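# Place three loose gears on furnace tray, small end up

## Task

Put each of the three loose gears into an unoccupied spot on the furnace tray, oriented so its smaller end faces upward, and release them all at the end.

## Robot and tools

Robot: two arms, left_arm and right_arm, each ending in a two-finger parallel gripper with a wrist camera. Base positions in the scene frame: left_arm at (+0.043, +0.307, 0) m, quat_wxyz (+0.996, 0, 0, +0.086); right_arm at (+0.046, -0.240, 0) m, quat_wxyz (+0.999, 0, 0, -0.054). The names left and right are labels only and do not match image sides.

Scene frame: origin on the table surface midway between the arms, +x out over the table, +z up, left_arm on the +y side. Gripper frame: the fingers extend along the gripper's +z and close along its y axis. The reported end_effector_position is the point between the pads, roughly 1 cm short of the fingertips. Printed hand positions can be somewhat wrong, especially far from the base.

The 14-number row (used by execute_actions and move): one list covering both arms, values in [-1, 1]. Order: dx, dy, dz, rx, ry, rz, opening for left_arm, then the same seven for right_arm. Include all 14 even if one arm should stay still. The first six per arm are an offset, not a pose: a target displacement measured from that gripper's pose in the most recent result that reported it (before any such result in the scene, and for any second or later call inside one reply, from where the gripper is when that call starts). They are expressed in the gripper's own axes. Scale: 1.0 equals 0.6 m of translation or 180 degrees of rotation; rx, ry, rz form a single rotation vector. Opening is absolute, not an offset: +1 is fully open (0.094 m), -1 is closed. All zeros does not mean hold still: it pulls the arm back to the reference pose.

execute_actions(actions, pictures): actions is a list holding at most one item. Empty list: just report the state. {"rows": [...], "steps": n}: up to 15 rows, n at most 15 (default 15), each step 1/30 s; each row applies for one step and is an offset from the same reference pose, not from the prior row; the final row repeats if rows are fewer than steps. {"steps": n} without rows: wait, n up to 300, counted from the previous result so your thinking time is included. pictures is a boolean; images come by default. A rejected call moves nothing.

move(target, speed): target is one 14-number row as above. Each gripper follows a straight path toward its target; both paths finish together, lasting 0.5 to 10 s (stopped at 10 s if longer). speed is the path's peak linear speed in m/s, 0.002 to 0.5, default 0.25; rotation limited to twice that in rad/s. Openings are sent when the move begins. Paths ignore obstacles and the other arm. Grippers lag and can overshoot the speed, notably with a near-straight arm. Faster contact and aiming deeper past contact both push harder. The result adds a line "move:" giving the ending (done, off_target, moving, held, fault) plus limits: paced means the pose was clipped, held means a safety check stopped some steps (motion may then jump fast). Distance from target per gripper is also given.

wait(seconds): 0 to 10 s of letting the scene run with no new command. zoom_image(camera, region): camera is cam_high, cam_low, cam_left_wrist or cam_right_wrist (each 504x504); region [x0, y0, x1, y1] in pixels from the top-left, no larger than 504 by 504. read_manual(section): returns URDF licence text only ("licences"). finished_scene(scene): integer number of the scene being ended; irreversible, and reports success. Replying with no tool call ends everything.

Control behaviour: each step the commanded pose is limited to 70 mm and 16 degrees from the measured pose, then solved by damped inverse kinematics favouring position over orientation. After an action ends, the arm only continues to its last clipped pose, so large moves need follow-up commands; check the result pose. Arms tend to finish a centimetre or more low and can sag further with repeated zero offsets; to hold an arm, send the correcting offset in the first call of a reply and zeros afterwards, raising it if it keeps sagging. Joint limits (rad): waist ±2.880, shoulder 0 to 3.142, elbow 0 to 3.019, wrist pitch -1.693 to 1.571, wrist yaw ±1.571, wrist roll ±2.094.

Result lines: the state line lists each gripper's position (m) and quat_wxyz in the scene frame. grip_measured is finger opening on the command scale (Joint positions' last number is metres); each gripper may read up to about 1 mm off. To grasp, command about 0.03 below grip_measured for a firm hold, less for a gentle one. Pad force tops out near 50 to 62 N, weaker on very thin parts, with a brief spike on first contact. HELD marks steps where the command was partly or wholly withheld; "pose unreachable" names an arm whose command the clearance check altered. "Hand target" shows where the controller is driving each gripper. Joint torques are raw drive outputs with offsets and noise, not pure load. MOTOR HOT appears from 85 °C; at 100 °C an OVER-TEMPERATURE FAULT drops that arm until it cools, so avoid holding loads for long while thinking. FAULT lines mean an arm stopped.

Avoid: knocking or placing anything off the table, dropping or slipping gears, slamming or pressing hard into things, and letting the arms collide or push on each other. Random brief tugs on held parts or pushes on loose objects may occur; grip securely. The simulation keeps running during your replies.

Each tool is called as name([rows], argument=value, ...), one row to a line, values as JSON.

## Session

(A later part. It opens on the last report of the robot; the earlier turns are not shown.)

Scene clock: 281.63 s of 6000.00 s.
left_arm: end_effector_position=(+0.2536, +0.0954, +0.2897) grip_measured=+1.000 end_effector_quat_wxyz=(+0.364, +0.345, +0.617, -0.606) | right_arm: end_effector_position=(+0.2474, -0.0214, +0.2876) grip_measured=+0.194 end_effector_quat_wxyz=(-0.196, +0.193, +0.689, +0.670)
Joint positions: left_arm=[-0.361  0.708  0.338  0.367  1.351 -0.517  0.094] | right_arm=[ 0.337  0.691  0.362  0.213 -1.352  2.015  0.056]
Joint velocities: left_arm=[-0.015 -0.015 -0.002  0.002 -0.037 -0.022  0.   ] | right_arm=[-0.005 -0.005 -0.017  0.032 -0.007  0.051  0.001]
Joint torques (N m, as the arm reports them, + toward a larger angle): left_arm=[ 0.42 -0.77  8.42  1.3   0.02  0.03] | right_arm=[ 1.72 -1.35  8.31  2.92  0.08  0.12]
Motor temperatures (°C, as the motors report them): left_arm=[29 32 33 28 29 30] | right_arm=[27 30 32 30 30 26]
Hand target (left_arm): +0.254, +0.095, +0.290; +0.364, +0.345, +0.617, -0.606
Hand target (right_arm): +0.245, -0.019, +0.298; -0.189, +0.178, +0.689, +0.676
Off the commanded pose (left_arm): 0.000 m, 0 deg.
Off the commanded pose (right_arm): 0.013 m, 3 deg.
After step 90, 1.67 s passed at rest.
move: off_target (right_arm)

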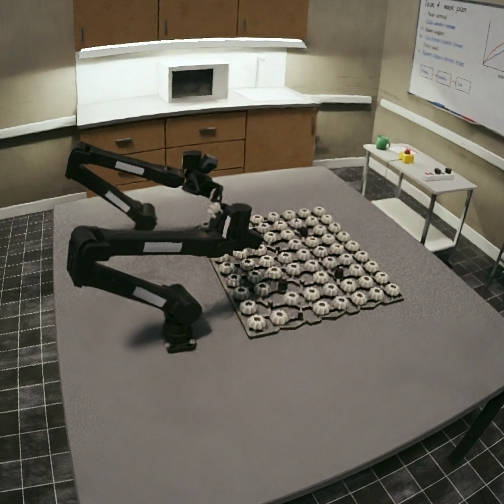

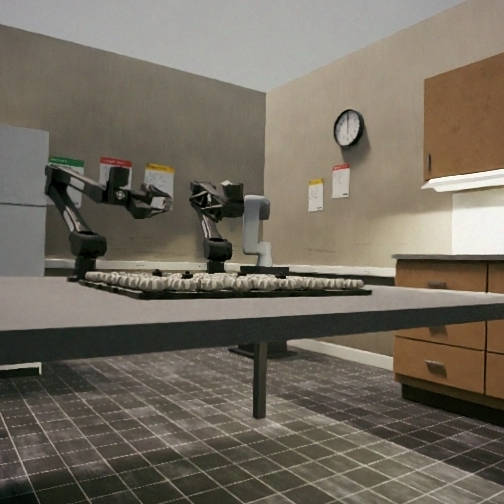

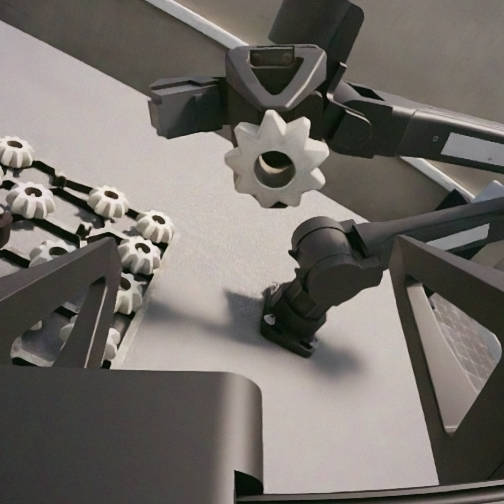

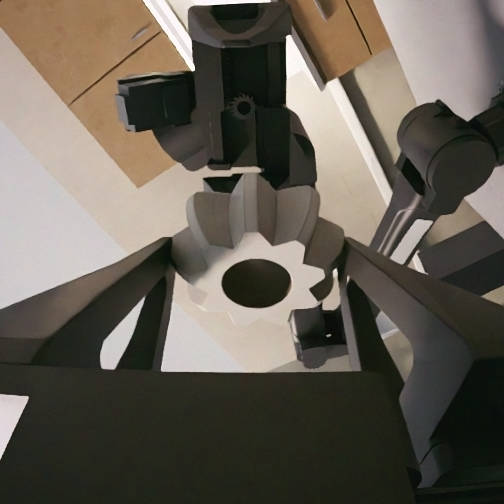

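move(target=[-0.055,0.431,-0.229,-0.444,0.267,-0.253,0.45, -0.279,-0.004,-0.222,0.477,-0.14,-0.137,0.05], speed=0.2)

Scene clock: 305.07 s of 6000.00 s.
left_arm: end_effector_position=(+0.4708, +0.2467, +0.1745) grip_measured=+0.452 end_effector_quat_wxyz=(-0.022, -0.000, +1.000, -0.004) | right_arm: end_effector_position=(+0.3604, -0.1647, +0.1685) grip_measured=+0.194 end_effector_quat_wxyz=(-0.047, +0.020, +0.999, -0.005)
Joint positions: left_arm=[-0.305  1.522  1.279 -1.37   0.014 -0.133  0.068] | right_arm=[ 0.338  1.277  1.014 -1.4   -0.013  0.27   0.056]
Joint velocities: left_arm=[-0.005  0.005  0.012 -0.002  0.066 -0.081 -0.001] | right_arm=[ 0.005 -0.015 -0.007  0.007  0.007 -0.022 -0.001]
Joint torques (N m, as the arm reports them, + toward a larger angle): left_arm=[ -0.3  -11.35  11.87  -0.21  -0.11  -0.16] | right_arm=[ 1.64 -7.1  12.24  0.95  0.27  0.01]
Motor temperatures (°C, as the motors report them): left_arm=[29 32 35 28 29 30] | right_arm=[27 30 34 30 30 26]
Hand target (left_arm): +0.487, +0.241, +0.192; -0.003, -0.001, +1.000, -0.005
Hand target (right_arm): +0.389, -0.155, +0.199; +0.001, +0.010, +1.000, +0.006
Off the commanded pose (left_arm): 0.026 m, 3 deg.
Off the commanded pose (right_arm): 0.044 m, 6 deg.
After step 90, 15.47 s passed at rest.
move: off_target (left_arm, right_arm)

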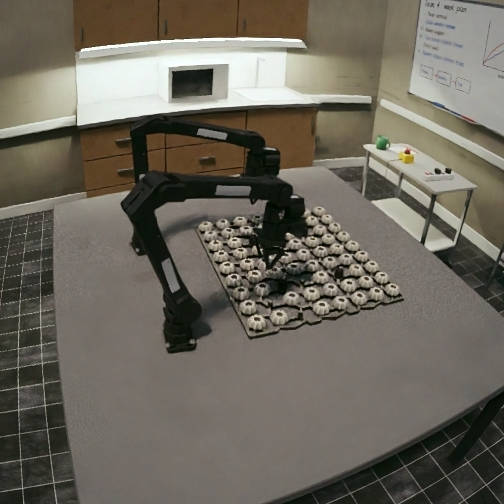

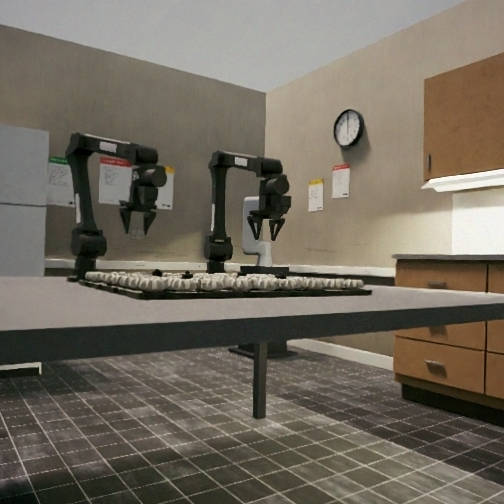

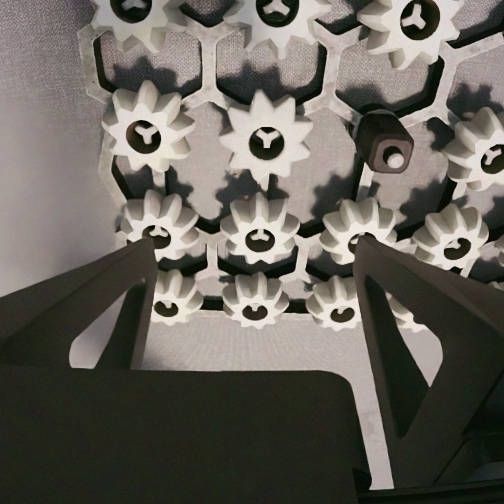

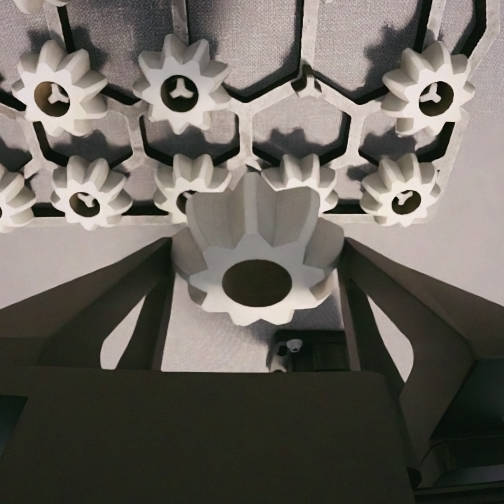

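move(target=[0,-0.015,0.167,0,-0.014,0,0.45, -0.032,-0.059,0.1125,0,-0.03,0,0.05], speed=0.12)

Scene clock: 312.13 s of 6000.00 s.
left_arm: end_effector_position=(+0.4652, +0.2413, +0.0786) grip_measured=+0.452 end_effector_quat_wxyz=(-0.002, +0.000, +1.000, -0.005) | right_arm: end_effector_position=(+0.3643, -0.2009, +0.0968) grip_measured=+0.194 end_effector_quat_wxyz=(-0.012, +0.022, +1.000, -0.007)
Joint positions: left_arm=[-0.321  1.579  1.076 -1.07   0.011 -0.148  0.068] | right_arm=[ 0.238  1.298  0.834 -1.133  0.01   0.175  0.056]
Joint velocities: left_arm=[-0.024 -0.005 -0.007  0.002 -0.037 -0.081  0.   ] | right_arm=[-0.005 -0.015 -0.002  0.012  0.037 -0.11   0.   ]
Joint torques (N m, as the arm reports them, + toward a larger angle): left_arm=[ -0.06 -11.45   7.11   0.82  -0.09  -0.11] | right_arm=[ 0.45 -6.72  6.98  1.05  0.22 -0.02]
Motor temperatures (°C, as the motors report them): left_arm=[29 32 36 28 29 30] | right_arm=[27 30 34 30 30 26]
Hand target (left_arm): +0.467, +0.238, +0.074; -0.000, -0.000, +1.000, -0.004
Hand target (right_arm): +0.371, -0.203, +0.101; +0.001, +0.020, +1.000, -0.006
Off the commanded pose (left_arm): 0.006 m, 0 deg.
Off the commanded pose (right_arm): 0.008 m, 1 deg.
After step 90, 2.83 s passed at rest.
move: done

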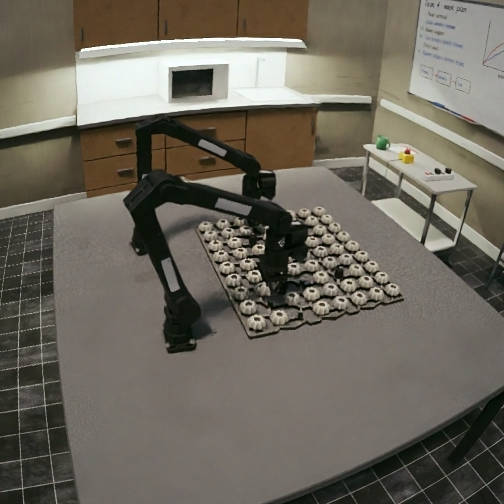

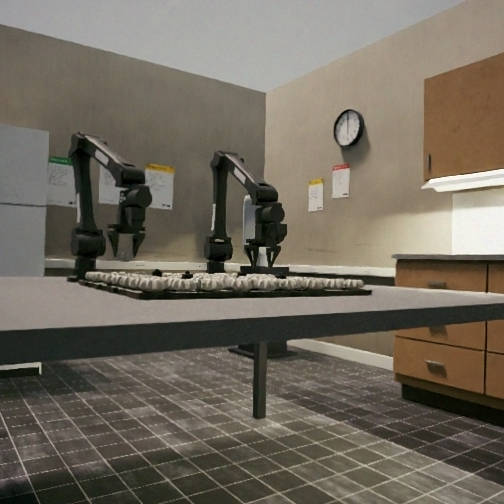

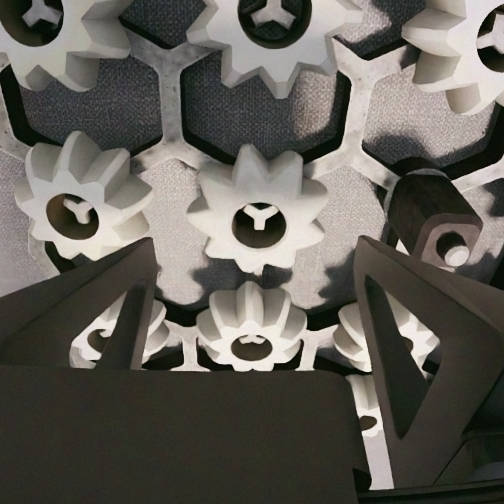

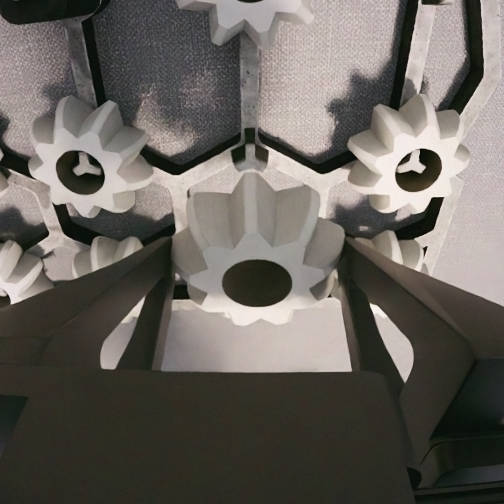

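move(target=[0.01,-0.005,0.077,0,0,0,0.45, -0.018,0.005,0.075,0,0,0,0.05], speed=0.06)

Scene clock: 315.83 s of 6000.00 s.
left_arm: end_effector_position=(+0.4597, +0.2421, +0.0395) grip_measured=+0.452 end_effector_quat_wxyz=(+0.000, +0.000, +1.000, -0.005) | right_arm: end_effector_position=(+0.3689, -0.2003, +0.0497) grip_measured=+0.194 end_effector_quat_wxyz=(-0.022, +0.021, +0.999, -0.008)
Joint positions: left_arm=[-0.321  1.621  1.007 -0.955  0.011 -0.148  0.068] | right_arm=[ 0.238  1.399  0.785 -1.003  0.01   0.173  0.056]
Joint velocities: left_arm=[-0.005  0.005  0.007 -0.017 -0.051 -0.051 -0.   ] | right_arm=[-0.005 -0.015 -0.012 -0.007 -0.051 -0.007 -0.   ]
Joint torques (N m, as the arm reports them, + toward a larger angle): left_arm=[ -0.26 -10.66   6.41   0.85   0.01  -0.1 ] | right_arm=[ 1.39 -7.1   5.94  1.08  0.13  0.12]
Motor temperatures (°C, as the motors report them): left_arm=[29 32 35 28 29 30] | right_arm=[27 30 34 30 30 26]
Hand target (left_arm): +0.459, +0.238, +0.033; -0.002, +0.000, +1.000, -0.005
Hand target (right_arm): +0.373, -0.200, +0.052; -0.012, +0.022, +1.000, -0.007
Off the commanded pose (left_arm): 0.008 m, 0 deg.
Off the commanded pose (right_arm): 0.006 m, 1 deg.
move: done

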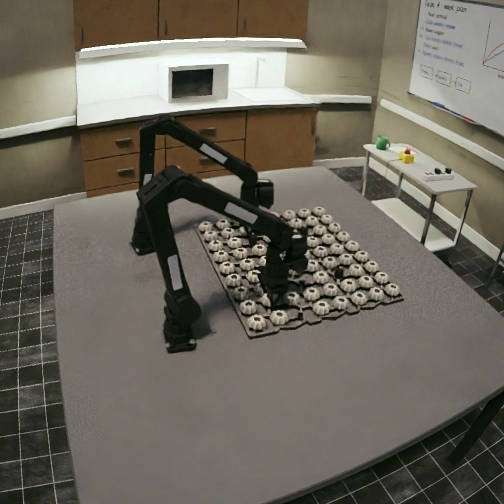

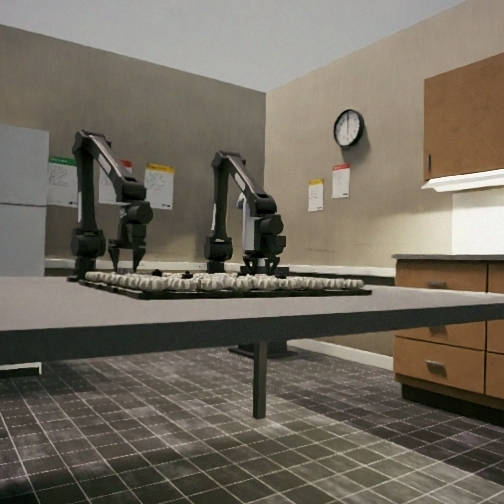

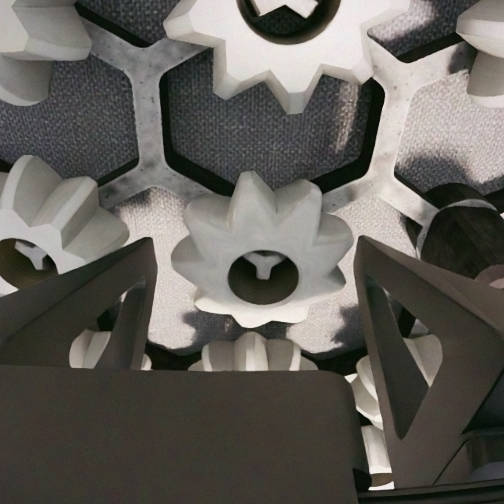

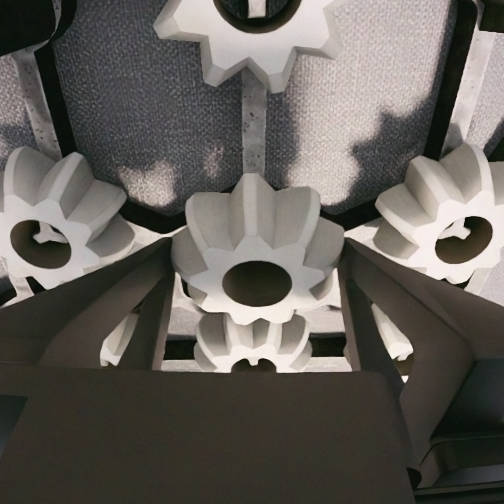

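move(target=[0,-0.005,0.018,0,0,0,0.45, -0.004,0.003,0.04,0,0,0,0.05], speed=0.04)

execute_actions([
  {"rows": [[0,0,0,0,0,0,0.05, 0,0,0,0,0,0,0.05]], "steps": 10},
])

Scene clock: 318.60 s of 6000.00 s.
left_arm: end_effector_position=(+0.4634, +0.2416, +0.0395) grip_measured=+0.452 end_effector_quat_wxyz=(+0.007, +0.000, +1.000, -0.007) | right_arm: end_effector_position=(+0.3710, -0.2000, +0.0336) grip_measured=+0.194 end_effector_quat_wxyz=(-0.021, +0.021, +1.000, -0.008)
Joint positions: left_arm=[-0.321  1.621  1.007 -0.94   0.011 -0.148  0.068] | right_arm=[ 0.238  1.434  0.769 -0.95   0.01   0.173  0.056]
Joint velocities: left_arm=[-0.005 -0.005 -0.007  0.002 -0.037 -0.007 -0.001] | right_arm=[-0.015 -0.005  0.002  0.007  0.007  0.051 -0.   ]
Joint torques (N m, as the arm reports them, + toward a larger angle): left_arm=[ -0.15 -10.64   5.92   0.73   0.    -0.08] | right_arm=[ 1.05 -6.19  5.12  1.44  0.11  0.12]
Motor temperatures (°C, as the motors report them): left_arm=[29 32 35 28 29 30] | right_arm=[27 30 34 30 30 26]
Hand target (left_arm): +0.460, +0.239, +0.029; -0.000, +0.000, +1.000, -0.005
Hand target (right_arm): +0.370, -0.199, +0.026; -0.022, +0.021, +0.999, -0.008
Off the commanded pose (left_arm): 0.012 m, 1 deg.
Off the commanded pose (right_arm): 0.008 m, 0 deg.
move: off_target (left_arm)

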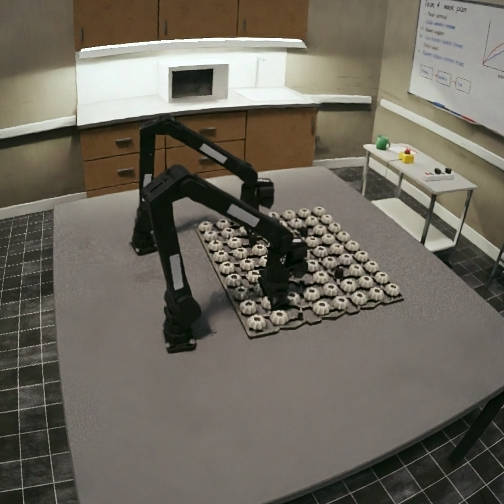

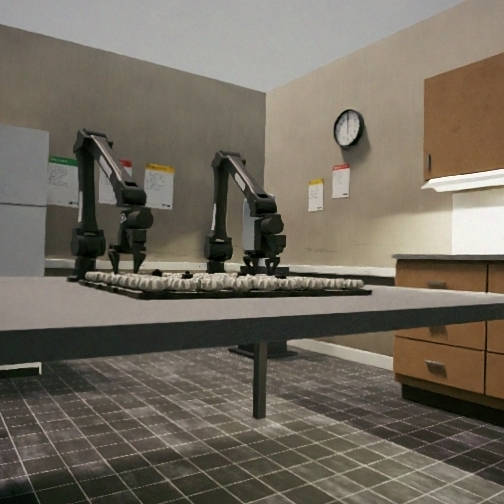

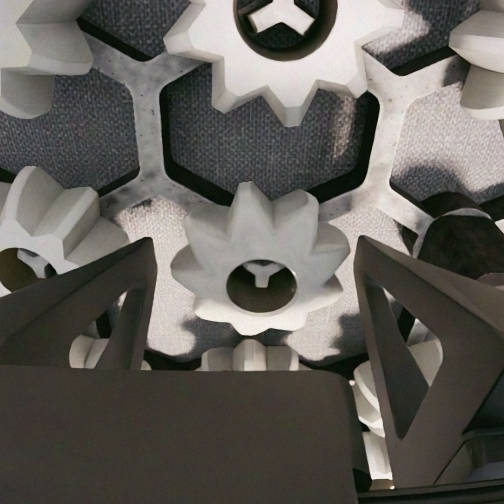

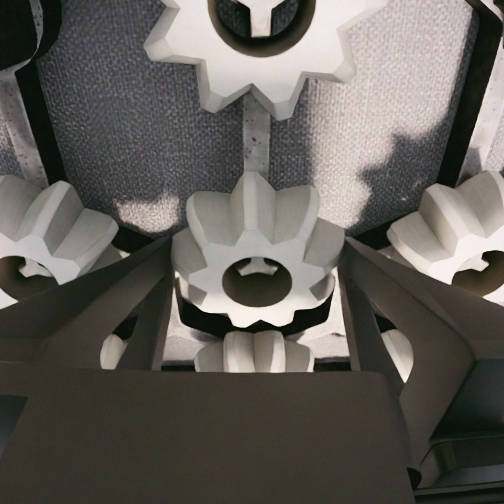

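Scene clock: 318.93 s of 6000.00 s.
left_arm: end_effector_position=(+0.4632, +0.2406, +0.0395) grip_measured=+0.179 end_effector_quat_wxyz=(+0.007, +0.001, +1.000, -0.008) | right_arm: end_effector_position=(+0.3710, -0.2000, +0.0336) grip_measured=+0.194 end_effector_quat_wxyz=(-0.021, +0.021, +1.000, -0.008)
Joint positions: left_arm=[-0.321  1.621  1.007 -0.94   0.015 -0.148  0.055] | right_arm=[ 0.238  1.434  0.769 -0.95   0.01   0.173  0.056]
Joint velocities: left_arm=[ 0.005 -0.005  0.002 -0.007  0.066 -0.095  0.   ] | right_arm=[-0.015 -0.015 -0.002  0.012  0.007 -0.066 -0.   ]
Joint torques (N m, as the arm reports them, + toward a larger angle): left_arm=[  0.52 -12.05   6.63   0.28  -0.11  -0.02] | right_arm=[ 0.89 -6.89  5.73  0.56  0.1   0.08]
Motor temperatures (°C, as the motors report them): left_arm=[29 32 34 28 29 30] | right_arm=[27 30 34 30 30 26]
Hand target (left_arm): +0.463, +0.241, +0.039; +0.007, +0.001, +1.000, -0.007
Hand target (right_arm): +0.371, -0.200, +0.034; -0.021, +0.021, +1.000, -0.008
Off the commanded pose (left_arm): 0.001 m, 0 deg.
Off the commanded pose (right_arm): 0.000 m, 0 deg.
Steps of this call (steps 1 to 10: all 10 steps of this action). Readings (end_effector_position):
1: left_arm (+0.4634, +0.2416, +0.0395) | right_arm (+0.3710, -0.2000, +0.0336)
2: left_arm (+0.4632, +0.2408, +0.0395) | right_arm (+0.3710, -0.2000, +0.0336)
4: left_arm (+0.4632, +0.2406, +0.0395) | right_arm (+0.3710, -0.2000, +0.0336)
8: left_arm (+0.4632, +0.2406, +0.0395) | right_arm (+0.3710, -0.2000, +0.0336)
10: the state above

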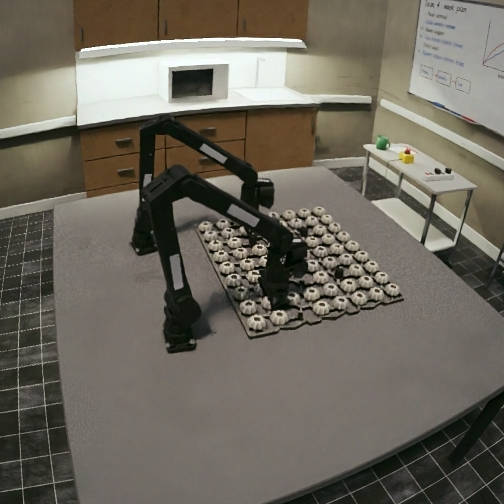

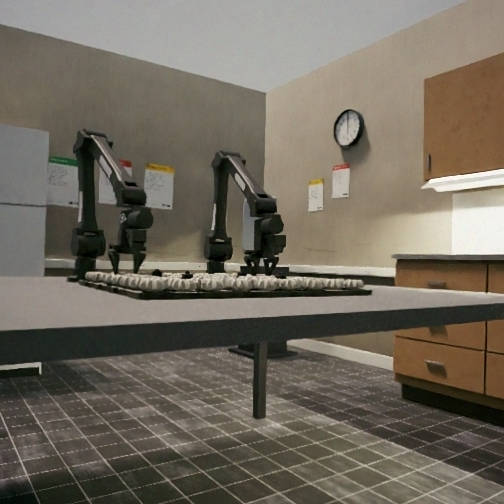

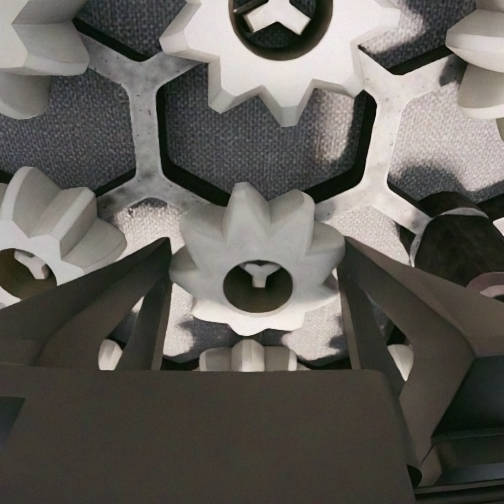

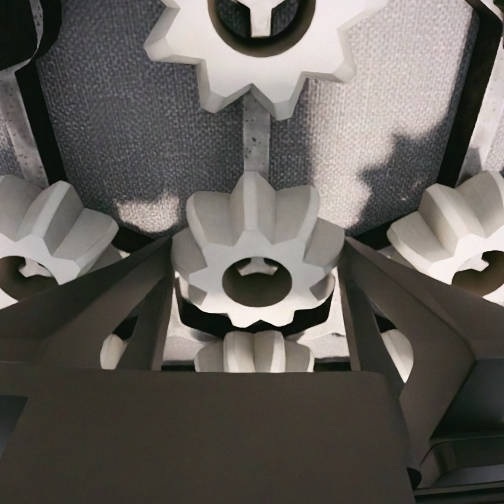

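execute_actions([
  {"rows": [[0,0,0,0,0,0,0.05, 0,0,0,0,0,0,0.42]], "steps": 10},
], pictures=false)

move(target=[0,0,-0.2,0,0,0,0.05, 0,0,-0.2,0,0,0,0.42], speed=0.12)

move(target=[0.352,-0.338,-0.25,0.444,-0.267,0.253,0.05, 0.215,0.188,-0.273,-0.477,0.14,0.137,1], speed=0.2)

Scene clock: 335.80 s of 6000.00 s.
left_arm: end_effector_position=(+0.4632, +0.2406, +0.0395) grip_measured=+0.179 end_effector_quat_wxyz=(+0.007, +0.001, +1.000, -0.008) | right_arm: end_effector_position=(+0.3710, -0.2001, +0.0336) grip_measured=+0.419 end_effector_quat_wxyz=(-0.021, +0.021, +1.000, -0.008)
Joint positions: left_arm=[-0.321  1.621  1.007 -0.94   0.015 -0.148  0.055] | right_arm=[ 0.238  1.434  0.769 -0.95   0.01   0.173  0.067]
Joint velocities: left_arm=[-0.015 -0.005 -0.012 -0.012  0.007  0.037  0.   ] | right_arm=[-0.015 -0.005 -0.012 -0.002  0.007 -0.051 -0.001]
Joint torques (N m, as the arm reports them, + toward a larger angle): left_arm=[  0.44 -11.99   6.62   0.28   0.01  -0.02] | right_arm=[ 1.2  -7.59  5.76  0.4   0.13  0.12]
Motor temperatures (°C, as the motors report them): left_arm=[29 33 33 28 29 30] | right_arm=[27 30 32 30 29 26]
Hand target (left_arm): +0.463, +0.241, +0.039; +0.007, +0.001, +1.000, -0.008
Hand target (right_arm): +0.371, -0.200, +0.034; -0.021, +0.021, +1.000, -0.008
Off the commanded pose (left_arm): 0.000 m, 0 deg.
Off the commanded pose (right_arm): 0.000 m, 0 deg.
Steps of this call (steps 1 to 90: nothing new was sent; then 13.53 s passed at rest; steps 91 to 100: all 10 steps of this action). Readings (end_effector_position):
91: left_arm (+0.4632, +0.2406, +0.0395) | right_arm (+0.3710, -0.2001, +0.0336)
92: left_arm (+0.4632, +0.2406, +0.0395) | right_arm (+0.3710, -0.2001, +0.0336)
94: left_arm (+0.4632, +0.2406, +0.0395) | right_arm (+0.3710, -0.2001, +0.0336)
98: left_arm (+0.4632, +0.2406, +0.0395) | right_arm (+0.3710, -0.2001, +0.0336)
100: the state above

Scene clock: 337.43 s of 6000.00 s.
left_arm: end_effector_position=(+0.4383, +0.2440, +0.1273) grip_measured=+0.174 end_effector_quat_wxyz=(-0.029, +0.001, +1.000, -0.004) | right_arm: end_effector_position=(+0.3590, -0.2016, +0.1297) grip_measured=+0.419 end_effector_quat_wxyz=(-0.048, +0.021, +0.999, -0.013)
Joint positions: left_arm=[-0.321  1.489  1.112 -1.251  0.017 -0.148  0.055] | right_arm=[ 0.238  1.294  0.921 -1.297  0.01   0.173  0.067]
Joint velocities: left_arm=[-0.005 -0.015 -0.002  0.007 -0.022 -0.007 -0.001] | right_arm=[ 0.005 -0.015 -0.012 -0.002  0.037 -0.007 -0.001]
Joint torques (N m, as the arm reports them, + toward a larger angle): left_arm=[  0.53 -13.13  11.75  -0.32  -0.07   0.  ] | right_arm=[ 1.21 -7.32 10.52 -0.03  0.14  0.19]
Motor temperatures (°C, as the motors report them): left_arm=[29 33 33 28 29 30] | right_arm=[27 30 33 30 29 26]
Hand target (left_arm): +0.459, +0.242, +0.159; +0.007, +0.001, +1.000, -0.008
Hand target (right_arm): +0.377, -0.196, +0.153; -0.021, +0.021, +1.000, -0.008
Off the commanded pose (left_arm): 0.040 m, 4 deg.
Off the commanded pose (right_arm): 0.029 m, 3 deg.
move: off_target (left_arm, right_arm)

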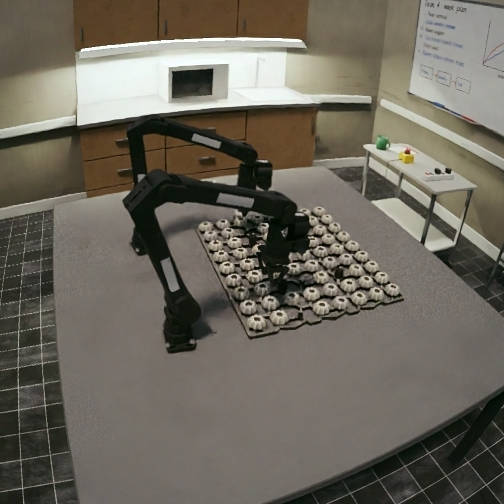

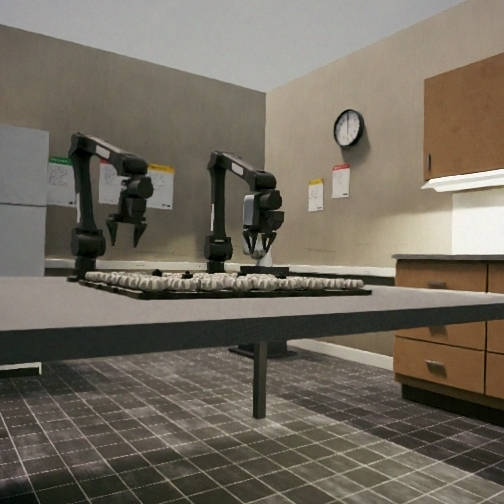

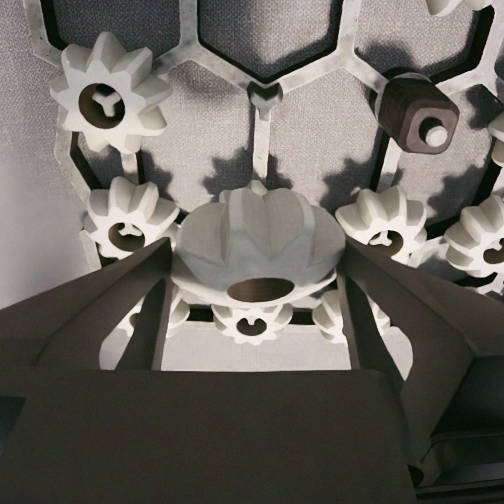

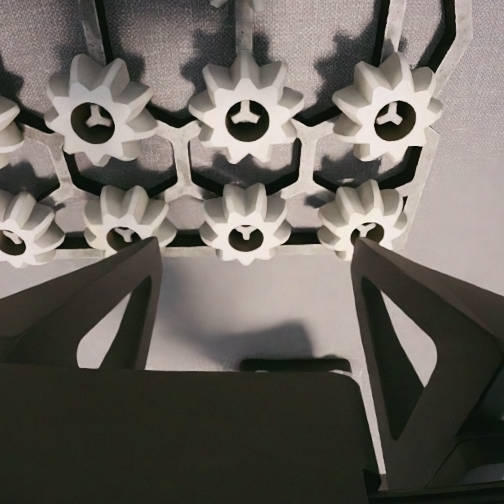

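Scene clock: 342.60 s of 6000.00 s.
left_arm: end_effector_position=(+0.2364, +0.0441, +0.2760) grip_measured=+0.174 end_effector_quat_wxyz=(+0.336, +0.326, +0.637, -0.612) | right_arm: end_effector_position=(+0.2566, -0.0822, +0.3024) grip_measured=+1.000 end_effector_quat_wxyz=(-0.200, +0.241, +0.686, +0.656)
Joint positions: left_arm=[-0.62   0.721  0.325  0.344  1.092 -0.55   0.055] | right_arm=[ 0.044  0.958  0.7   -1.662 -1.508  0.284  0.094]
Joint velocities: left_arm=[-0.005  0.005  0.012  0.017  0.022 -0.051 -0.   ] | right_arm=[-0.005 -0.005 -0.022  0.007 -0.007  0.11   0.   ]
Joint torques (N m, as the arm reports them, + toward a larger angle): left_arm=[-0.06 -0.99  9.05  2.48 -0.03 -0.06] | right_arm=[ 1.98 -2.5   6.49 -0.42 -0.71  0.15]
Motor temperatures (°C, as the motors report them): left_arm=[29 32 34 28 29 30] | right_arm=[27 30 32 30 30 26]
Hand target (left_arm): +0.237, +0.042, +0.286; +0.346, +0.332, +0.626, -0.615
Hand target (right_arm): +0.252, -0.080, +0.303; -0.210, +0.245, +0.684, +0.655
Off the commanded pose (left_arm): 0.015 m, 2 deg.
Off the commanded pose (right_arm): 0.006 m, 2 deg.
joint sent to its limit (right arm) — the command would take joint 4 (wrist pitch) past its lower limit, so that joint was sent only as far as its limit.
move: off_target (left_arm)

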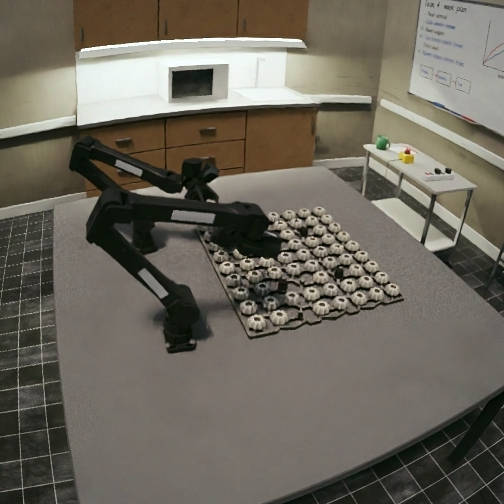

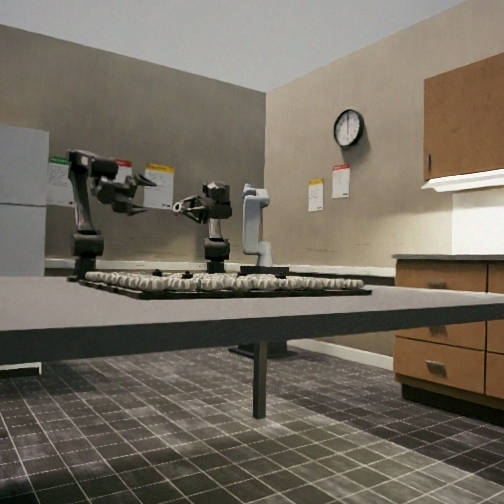

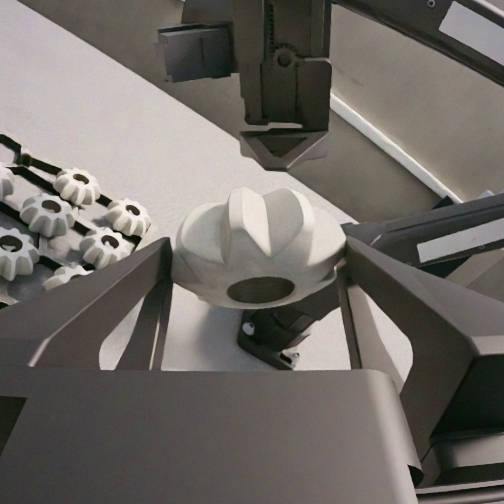

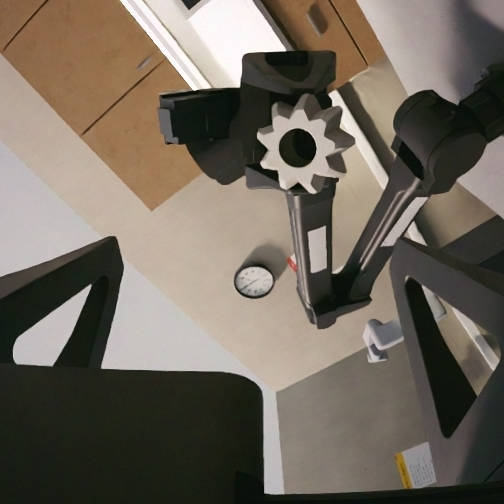

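move(target=[0,0,0,0,0.128,0,0.05, 0.008,-0.052,0.105,0,0,0,1], speed=0.1)

Scene clock: 352.03 s of 6000.00 s.
left_arm: end_effector_position=(+0.2189, +0.0529, +0.2398) grip_measured=+0.174 end_effector_quat_wxyz=(+0.171, +0.421, +0.709, -0.539) | right_arm: end_effector_position=(+0.2357, -0.0215, +0.2730) grip_measured=+1.000 end_effector_quat_wxyz=(-0.206, +0.244, +0.692, +0.648)
Joint positions: left_arm=[-0.602  0.87   0.614 -0.836  1.154  0.326  0.055] | right_arm=[ 0.362  0.606  0.351 -0.011 -1.277  1.964  0.094]
Joint velocities: left_arm=[-0.005 -0.005 -0.002 -0.012 -0.007 -0.022 -0.   ] | right_arm=[-0.005  0.005 -0.002 -0.002 -0.022  0.022  0.   ]
Joint torques (N m, as the arm reports them, + toward a larger angle): left_arm=[ 0.64 -2.56 13.94  0.59  0.79  0.14] | right_arm=[ 1.76 -0.1   7.73  2.56  0.    0.14]
Motor temperatures (°C, as the motors report them): left_arm=[29 32 35 28 30 30] | right_arm=[27 30 32 30 30 26]
Hand target (left_arm): +0.234, +0.046, +0.277; +0.204, +0.438, +0.690, -0.538
Hand target (right_arm): +0.233, -0.020, +0.275; -0.205, +0.237, +0.692, +0.651
Off the commanded pose (left_arm): 0.041 m, 5 deg.
Off the commanded pose (right_arm): 0.004 m, 1 deg.
After step 90, 3.37 s passed at rest.
move: off_target (left_arm)

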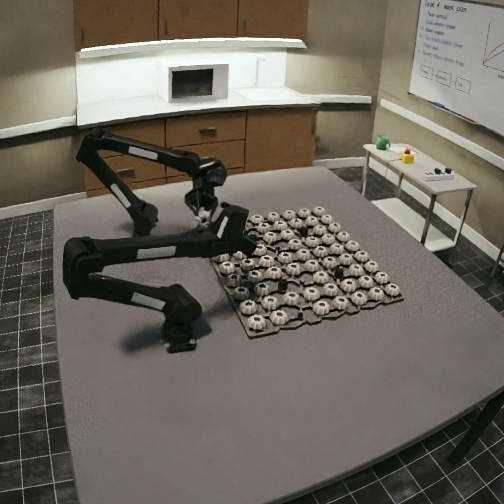

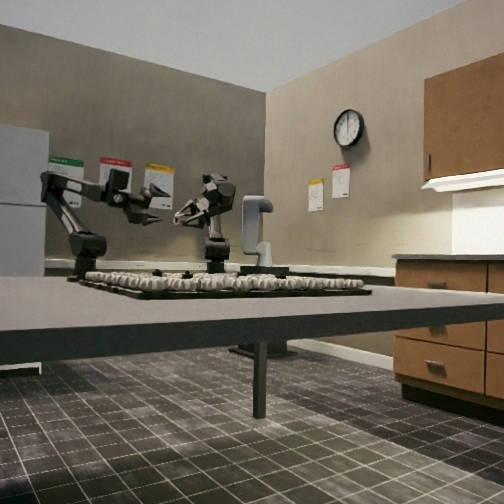

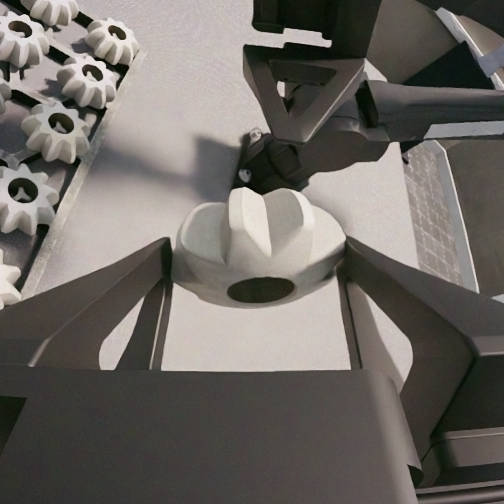

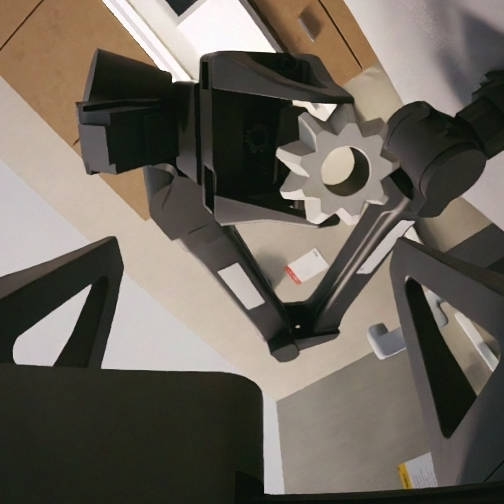

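move(target=[0,0,0,0,0,0,0.05, -0.017,-0.078,0.058,0,0,0,1], speed=0.08)

Scene clock: 357.00 s of 6000.00 s.
left_arm: end_effector_position=(+0.2181, +0.0539, +0.2352) grip_measured=+0.174 end_effector_quat_wxyz=(+0.169, +0.419, +0.713, -0.536) | right_arm: end_effector_position=(+0.2169, +0.0087, +0.2257) grip_measured=+1.000 end_effector_quat_wxyz=(-0.205, +0.247, +0.694, +0.644)
Joint positions: left_arm=[-0.602  0.87   0.606 -0.836  1.145  0.326  0.055] | right_arm=[ 0.551  0.656  0.22   0.25  -1.088  2.056  0.094]
Joint velocities: left_arm=[ 0.015 -0.015 -0.002  0.002  0.066 -0.022  0.   ] | right_arm=[ 0.005 -0.024 -0.007  0.037  0.037  0.037  0.   ]
Joint torques (N m, as the arm reports them, + toward a larger angle): left_arm=[ 0.42 -2.72  8.83  0.86  0.76  0.04] | right_arm=[1.07 0.98 7.44 2.75 0.05 0.1 ]
Motor temperatures (°C, as the motors report them): left_arm=[29 32 37 28 30 30] | right_arm=[27 30 33 30 30 26]
Hand target (left_arm): +0.219, +0.053, +0.240; +0.171, +0.421, +0.709, -0.539
Hand target (right_arm): +0.216, +0.010, +0.227; -0.206, +0.244, +0.692, +0.647
Off the commanded pose (left_arm): 0.005 m, 1 deg.
Off the commanded pose (right_arm): 0.002 m, 1 deg.
After step 90, 0.90 s passed at rest.
move: done

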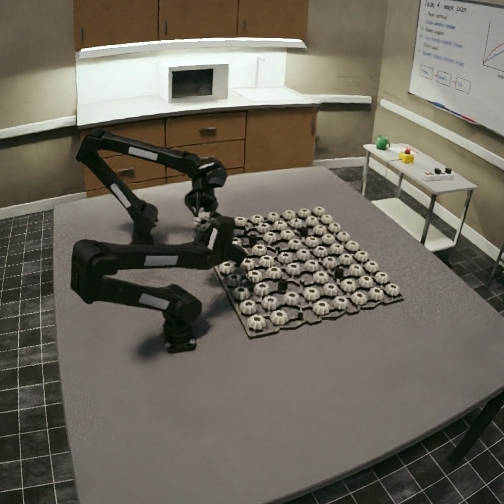

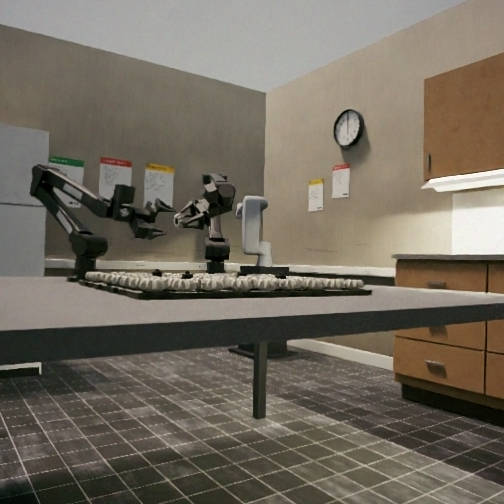

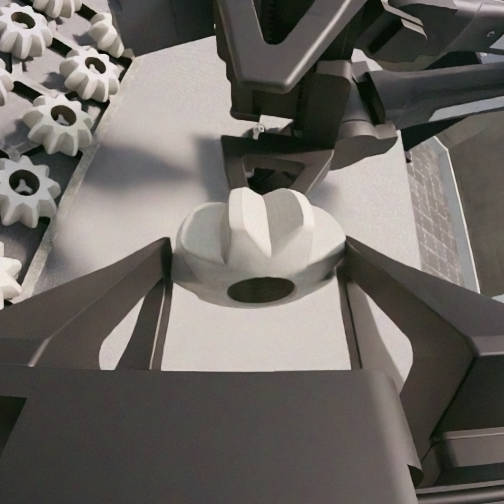

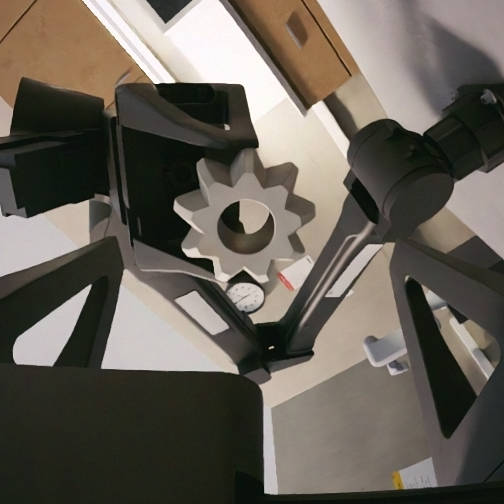

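move(target=[0,0,0,0,0,0,0.05, 0,-0.003,0.058,0,0.06,0,1], speed=0.06)

Scene clock: 362.33 s of 6000.00 s.
left_arm: end_effector_position=(+0.2169, +0.0552, +0.2295) grip_measured=+0.174 end_effector_quat_wxyz=(+0.165, +0.417, +0.717, -0.533) | right_arm: end_effector_position=(+0.2113, +0.0347, +0.2039) grip_measured=+1.000 end_effector_quat_wxyz=(-0.261, +0.196, +0.702, +0.633)
Joint positions: left_arm=[-0.602  0.87   0.597 -0.836  1.136  0.326  0.055] | right_arm=[ 0.624  0.926  0.22   0.548 -1.168  2.089  0.094]
Joint velocities: left_arm=[ 0.005 -0.005 -0.002  0.007 -0.037 -0.095  0.001] | right_arm=[-0.005  0.005 -0.017  0.002  0.051  0.037  0.   ]
Joint torques (N m, as the arm reports them, + toward a larger angle): left_arm=[ 0.4  -2.98  8.95  0.85  0.82  0.04] | right_arm=[ 2.41 -1.2   8.9   2.55 -0.17  0.13]
Motor temperatures (°C, as the motors report them): left_arm=[29 32 36 28 30 30] | right_arm=[27 30 33 30 30 26]
Hand target (left_arm): +0.218, +0.054, +0.235; +0.169, +0.419, +0.713, -0.536
Hand target (right_arm): +0.216, +0.042, +0.221; -0.255, +0.177, +0.699, +0.644
Off the commanded pose (left_arm): 0.006 m, 1 deg.
Off the commanded pose (right_arm): 0.020 m, 5 deg.
joint sent to its limit (right arm) — the command would take joint 6 (wrist roll) past its upper limit, so that joint was sent only as far as its limit.
After step 90, 0.53 s passed at rest.
move: off_target (right_arm)

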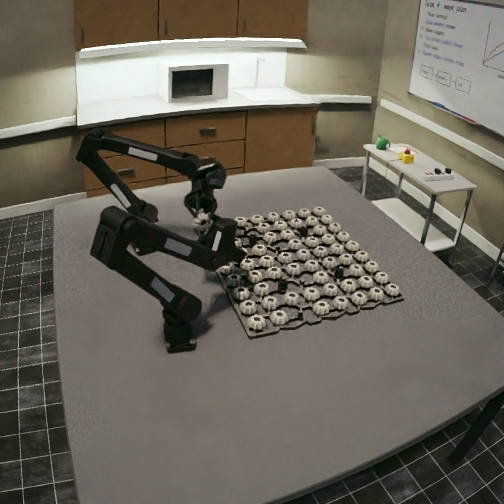

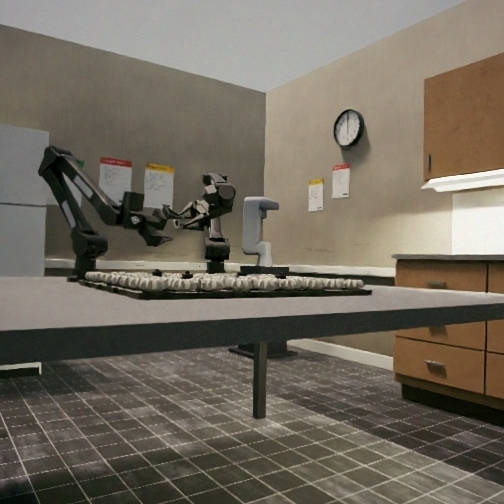

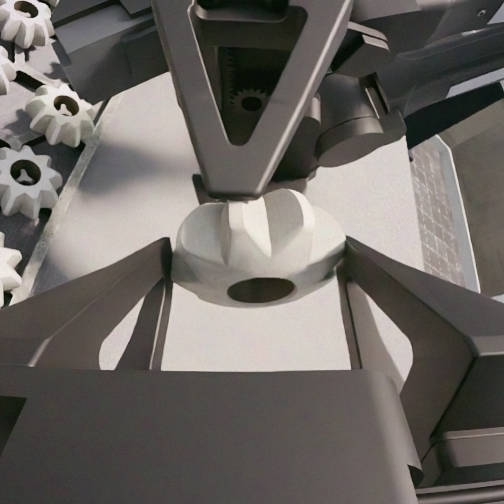

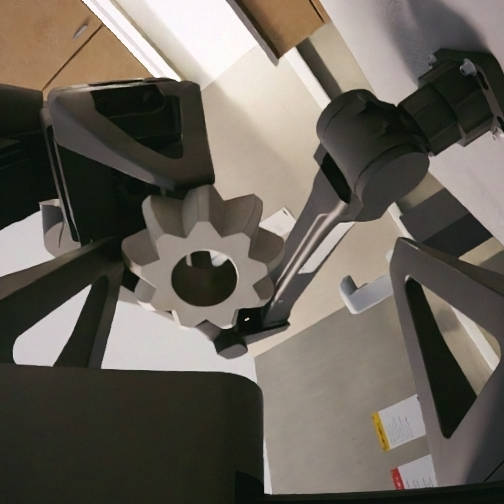

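move(target=[0.010,0.006,0.025,0,0,0,0.05, 0,0,0,0,0,0,1], speed=0.05)

Scene clock: 369.00 s of 6000.00 s.
left_arm: end_effector_position=(+0.2112, +0.0488, +0.2117) grip_measured=+0.174 end_effector_quat_wxyz=(+0.159, +0.415, +0.724, -0.528) | right_arm: end_effector_position=(+0.2113, +0.0347, +0.2039) grip_measured=+1.000 end_effector_quat_wxyz=(-0.261, +0.196, +0.702, +0.633)
Joint positions: left_arm=[-0.642  0.87   0.549 -0.736  1.105  0.249  0.055] | right_arm=[ 0.624  0.926  0.22   0.548 -1.168  2.089  0.094]
Joint velocities: left_arm=[-0.005  0.005 -0.002  0.017 -0.022 -0.066 -0.   ] | right_arm=[-0.015 -0.005  0.007  0.002  0.007  0.037  0.   ]
Joint torques (N m, as the arm reports them, + toward a larger angle): left_arm=[-0.24 -2.69  8.72  1.83  0.71 -0.06] | right_arm=[ 0.76 -1.59  6.65  1.67  0.    0.02]
Motor temperatures (°C, as the motors report them): left_arm=[29 32 36 28 30 30] | right_arm=[27 30 33 30 30 26]
Hand target (left_arm): +0.213, +0.045, +0.217; +0.165, +0.418, +0.717, -0.533
Hand target (right_arm): +0.211, +0.035, +0.204; -0.261, +0.196, +0.702, +0.633
Off the commanded pose (left_arm): 0.007 m, 1 deg.
Off the commanded pose (right_arm): 0.000 m, 0 deg.
After step 90, 2.93 s passed at rest.
move: done

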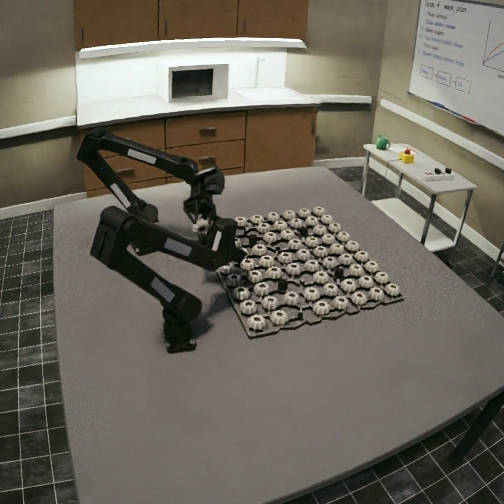

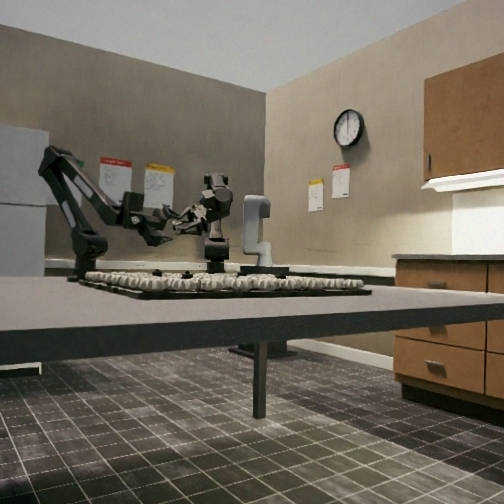

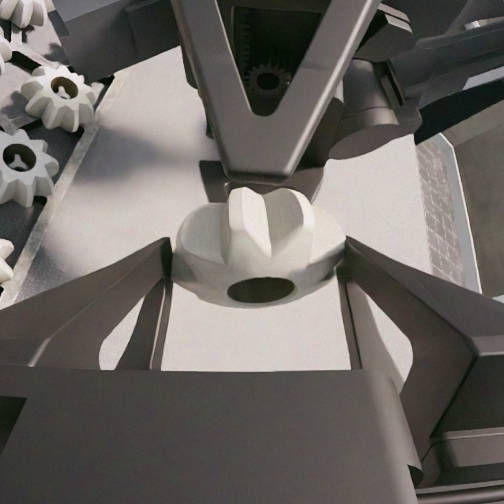

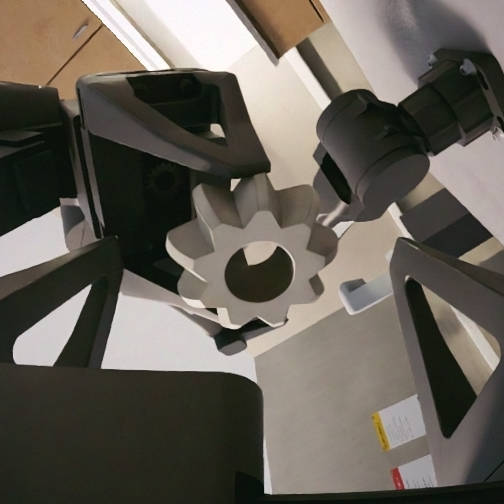

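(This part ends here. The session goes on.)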